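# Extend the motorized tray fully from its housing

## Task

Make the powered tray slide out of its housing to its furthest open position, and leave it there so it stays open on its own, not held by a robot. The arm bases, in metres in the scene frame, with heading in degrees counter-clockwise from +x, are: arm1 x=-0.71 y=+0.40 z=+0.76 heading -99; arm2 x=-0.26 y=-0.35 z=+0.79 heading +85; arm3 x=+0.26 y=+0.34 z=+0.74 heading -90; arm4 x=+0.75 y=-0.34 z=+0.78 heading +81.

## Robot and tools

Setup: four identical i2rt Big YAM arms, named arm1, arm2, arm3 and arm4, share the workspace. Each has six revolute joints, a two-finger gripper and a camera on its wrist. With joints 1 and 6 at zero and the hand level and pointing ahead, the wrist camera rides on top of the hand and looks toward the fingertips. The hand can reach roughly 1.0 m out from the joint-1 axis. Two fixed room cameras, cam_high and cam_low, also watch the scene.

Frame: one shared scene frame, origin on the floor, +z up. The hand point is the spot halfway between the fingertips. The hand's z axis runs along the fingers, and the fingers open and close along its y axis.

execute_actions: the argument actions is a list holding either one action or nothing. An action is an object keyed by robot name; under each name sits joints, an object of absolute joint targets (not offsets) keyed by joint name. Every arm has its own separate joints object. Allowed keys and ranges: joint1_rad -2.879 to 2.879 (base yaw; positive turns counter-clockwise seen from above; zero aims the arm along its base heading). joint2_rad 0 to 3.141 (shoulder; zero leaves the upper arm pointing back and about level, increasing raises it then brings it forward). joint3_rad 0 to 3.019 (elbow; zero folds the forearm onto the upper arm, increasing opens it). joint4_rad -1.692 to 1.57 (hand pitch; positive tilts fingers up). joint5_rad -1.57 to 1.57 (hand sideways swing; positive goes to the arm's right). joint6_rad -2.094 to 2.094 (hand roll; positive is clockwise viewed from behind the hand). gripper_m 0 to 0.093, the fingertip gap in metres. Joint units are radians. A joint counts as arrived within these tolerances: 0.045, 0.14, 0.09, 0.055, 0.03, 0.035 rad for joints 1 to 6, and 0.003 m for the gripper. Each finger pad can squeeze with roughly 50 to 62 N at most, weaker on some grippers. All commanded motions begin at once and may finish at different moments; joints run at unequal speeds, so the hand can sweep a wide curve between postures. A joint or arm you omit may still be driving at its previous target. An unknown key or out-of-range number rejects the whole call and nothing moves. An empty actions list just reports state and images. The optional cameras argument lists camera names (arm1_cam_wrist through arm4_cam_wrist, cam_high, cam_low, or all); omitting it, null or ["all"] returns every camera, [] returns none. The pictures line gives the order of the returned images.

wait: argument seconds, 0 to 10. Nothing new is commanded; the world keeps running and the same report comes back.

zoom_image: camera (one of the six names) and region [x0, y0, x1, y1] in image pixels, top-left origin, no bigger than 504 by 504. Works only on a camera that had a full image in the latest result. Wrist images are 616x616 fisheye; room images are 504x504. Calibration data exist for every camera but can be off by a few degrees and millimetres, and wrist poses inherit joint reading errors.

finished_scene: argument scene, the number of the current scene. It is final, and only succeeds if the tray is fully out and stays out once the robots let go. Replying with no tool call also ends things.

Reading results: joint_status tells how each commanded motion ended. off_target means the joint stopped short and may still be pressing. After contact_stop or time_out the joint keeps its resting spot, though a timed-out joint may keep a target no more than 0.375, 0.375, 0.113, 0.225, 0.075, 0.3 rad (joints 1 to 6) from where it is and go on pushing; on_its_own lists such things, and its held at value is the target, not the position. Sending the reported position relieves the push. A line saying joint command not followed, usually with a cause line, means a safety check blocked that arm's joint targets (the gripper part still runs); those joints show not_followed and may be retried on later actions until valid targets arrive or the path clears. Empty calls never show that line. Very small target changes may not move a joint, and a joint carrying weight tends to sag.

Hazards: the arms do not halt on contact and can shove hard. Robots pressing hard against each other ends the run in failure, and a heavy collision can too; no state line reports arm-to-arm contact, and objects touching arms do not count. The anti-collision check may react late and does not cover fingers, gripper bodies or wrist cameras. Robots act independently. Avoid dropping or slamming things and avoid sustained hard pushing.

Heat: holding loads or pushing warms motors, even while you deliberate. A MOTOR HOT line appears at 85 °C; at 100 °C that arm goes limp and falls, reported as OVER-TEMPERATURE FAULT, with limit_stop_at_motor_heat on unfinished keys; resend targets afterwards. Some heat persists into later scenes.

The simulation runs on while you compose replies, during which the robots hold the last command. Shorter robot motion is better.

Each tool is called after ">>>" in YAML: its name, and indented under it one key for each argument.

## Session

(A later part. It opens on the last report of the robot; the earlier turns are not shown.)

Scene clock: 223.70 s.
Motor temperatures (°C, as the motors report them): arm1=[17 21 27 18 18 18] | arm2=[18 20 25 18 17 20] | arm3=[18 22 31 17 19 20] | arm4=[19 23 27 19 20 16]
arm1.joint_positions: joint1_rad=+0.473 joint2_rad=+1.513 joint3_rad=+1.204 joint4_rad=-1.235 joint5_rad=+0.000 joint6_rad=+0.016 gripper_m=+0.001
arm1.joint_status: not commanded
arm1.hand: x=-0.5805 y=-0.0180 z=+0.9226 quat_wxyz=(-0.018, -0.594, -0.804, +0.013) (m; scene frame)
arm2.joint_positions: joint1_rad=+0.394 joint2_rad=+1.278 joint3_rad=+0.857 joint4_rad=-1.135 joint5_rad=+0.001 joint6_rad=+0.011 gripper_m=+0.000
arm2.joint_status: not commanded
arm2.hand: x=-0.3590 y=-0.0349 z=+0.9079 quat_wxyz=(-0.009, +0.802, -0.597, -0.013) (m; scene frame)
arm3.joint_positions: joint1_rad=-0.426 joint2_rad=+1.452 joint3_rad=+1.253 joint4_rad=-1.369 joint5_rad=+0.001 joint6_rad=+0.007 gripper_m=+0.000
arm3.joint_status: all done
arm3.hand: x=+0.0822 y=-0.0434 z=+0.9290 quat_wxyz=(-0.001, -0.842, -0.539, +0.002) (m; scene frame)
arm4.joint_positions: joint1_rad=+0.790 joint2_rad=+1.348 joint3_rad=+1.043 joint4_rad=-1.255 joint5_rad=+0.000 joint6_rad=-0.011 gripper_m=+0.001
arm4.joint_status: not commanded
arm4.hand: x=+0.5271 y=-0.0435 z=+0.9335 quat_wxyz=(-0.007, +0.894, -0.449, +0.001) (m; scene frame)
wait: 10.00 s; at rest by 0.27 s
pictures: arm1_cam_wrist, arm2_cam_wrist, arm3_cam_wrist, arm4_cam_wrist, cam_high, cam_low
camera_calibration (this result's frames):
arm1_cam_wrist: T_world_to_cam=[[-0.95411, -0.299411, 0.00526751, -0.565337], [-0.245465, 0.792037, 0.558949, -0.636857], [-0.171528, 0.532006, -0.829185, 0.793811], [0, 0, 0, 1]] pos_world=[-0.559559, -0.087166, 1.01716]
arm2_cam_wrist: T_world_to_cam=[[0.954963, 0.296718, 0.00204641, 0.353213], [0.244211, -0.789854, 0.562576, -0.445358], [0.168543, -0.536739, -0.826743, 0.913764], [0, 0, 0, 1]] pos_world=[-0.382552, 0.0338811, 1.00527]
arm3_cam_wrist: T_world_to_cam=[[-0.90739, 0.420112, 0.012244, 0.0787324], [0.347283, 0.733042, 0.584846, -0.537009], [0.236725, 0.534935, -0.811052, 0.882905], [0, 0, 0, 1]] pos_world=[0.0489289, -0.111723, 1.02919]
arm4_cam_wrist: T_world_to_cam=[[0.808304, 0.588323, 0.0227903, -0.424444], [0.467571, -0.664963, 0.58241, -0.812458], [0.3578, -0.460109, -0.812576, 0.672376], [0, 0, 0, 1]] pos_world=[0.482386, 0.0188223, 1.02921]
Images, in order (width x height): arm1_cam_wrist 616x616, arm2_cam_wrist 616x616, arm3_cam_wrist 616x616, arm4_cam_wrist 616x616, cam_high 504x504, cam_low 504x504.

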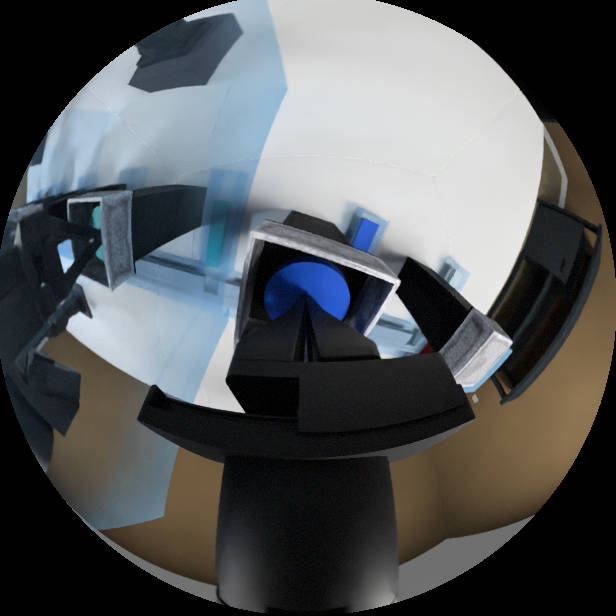

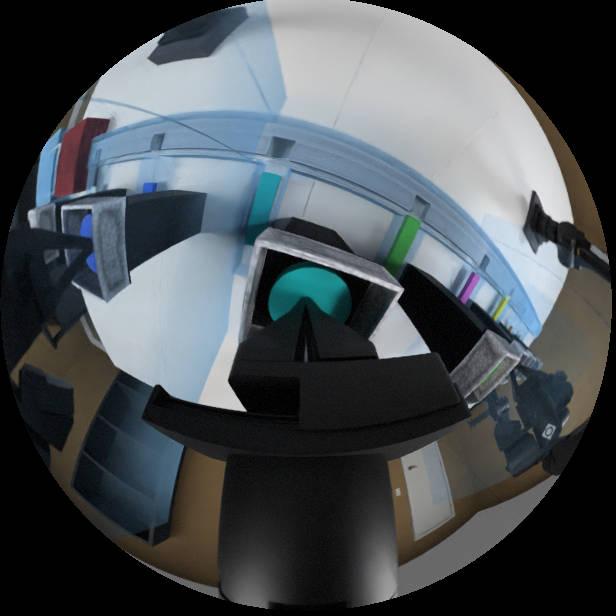

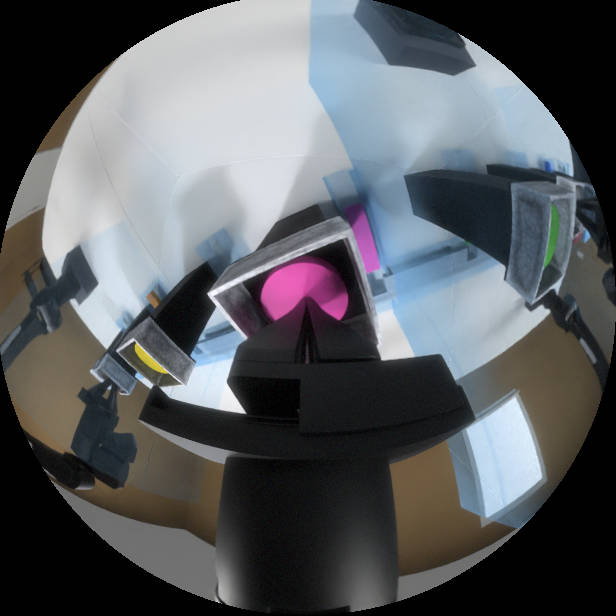

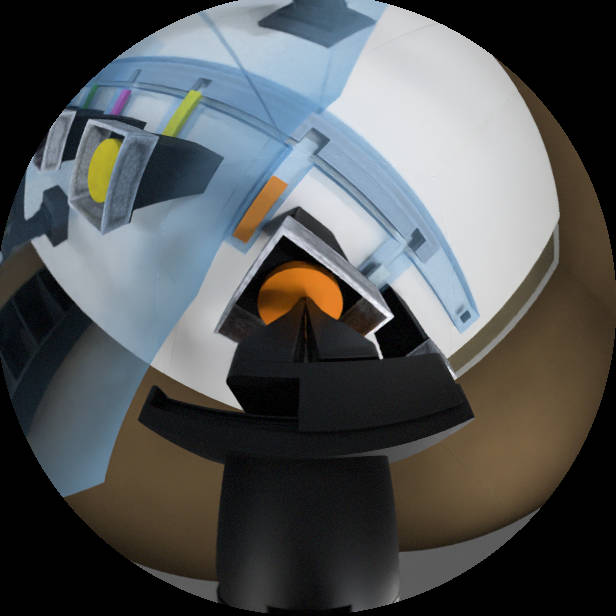

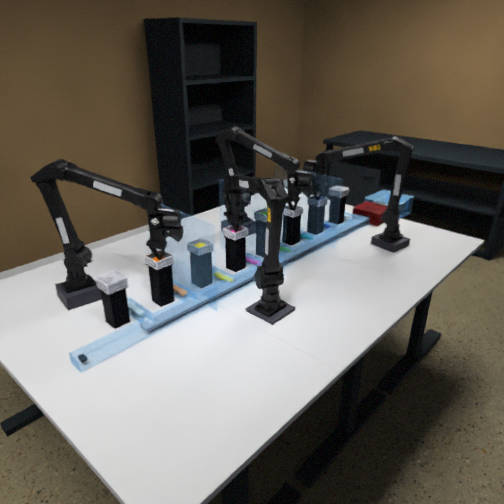

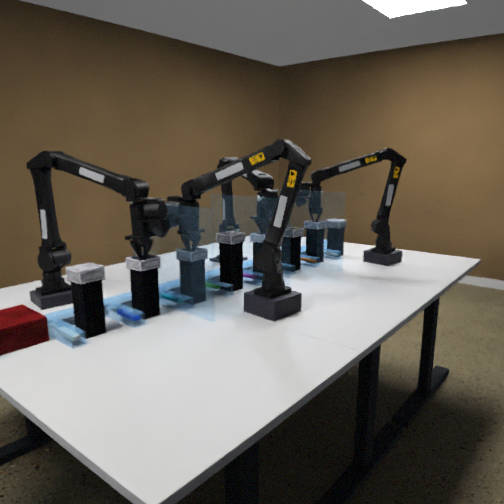

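The bar has run its full travel.

>>> execute_actions:
  actions:
    - {"arm1":{"joints":{"joint2_rad":1.49,"joint3_rad":1.33,"joint4_rad":-1.39}},"arm2":{"joints":{"joint2_rad":1.24,"joint3_rad":0.99,"joint4_rad":-1.3}},"arm3":{"joints":{"joint2_rad":1.45,"joint3_rad":1.4,"joint4_rad":-1.5}},"arm4":{"joints":{"joint2_rad":1.33,"joint3_rad":1.18,"joint4_rad":-1.4}}}
  cameras: []

>>> finished_scene:
  scene: 2

Scene clock: 230.13 s.
Motor temperatures (°C, as the motors report them): arm1=[17 21 27 18 18 18] | arm2=[18 20 25 18 17 20] | arm3=[18 22 31 17 19 20] | arm4=[19 23 27 19 20 16]
arm1.joint_positions: joint1_rad=+0.473 joint2_rad=+1.487 joint3_rad=+1.297 joint4_rad=-1.381 joint5_rad=+0.000 joint6_rad=+0.016 gripper_m=+0.001
arm1.joint_status: all done
arm1.hand: x=-0.5824 y=-0.0123 z=+0.9675 quat_wxyz=(-0.007, -0.594, -0.804, +0.005) (m; scene frame)
arm2.joint_positions: joint1_rad=+0.394 joint2_rad=+1.238 joint3_rad=+0.957 joint4_rad=-1.286 joint5_rad=+0.001 joint6_rad=+0.011 gripper_m=+0.000
arm2.joint_status: all done
arm2.hand: x=-0.3587 y=-0.0354 z=+0.9560 quat_wxyz=(-0.005, +0.802, -0.597, -0.009) (m; scene frame)
arm3.joint_positions: joint1_rad=-0.426 joint2_rad=+1.448 joint3_rad=+1.362 joint4_rad=-1.489 joint5_rad=+0.001 joint6_rad=+0.007 gripper_m=+0.000
arm3.joint_status: all done
arm3.hand: x=+0.0811 y=-0.0458 z=+0.9715 quat_wxyz=(+0.001, -0.842, -0.539, -0.002) (m; scene frame)
arm4.joint_positions: joint1_rad=+0.790 joint2_rad=+1.334 joint3_rad=+1.134 joint4_rad=-1.391 joint5_rad=+0.000 joint6_rad=-0.011 gripper_m=+0.001
arm4.joint_status: all done
arm4.hand: x=+0.5281 y=-0.0457 z=+0.9722 quat_wxyz=(+0.000, +0.894, -0.449, +0.014) (m; scene frame)
pictures: none
No camera images: the call's "cameras" was empty. Leave "cameras" out to get every camera's image.

The scene is finished: the task was done.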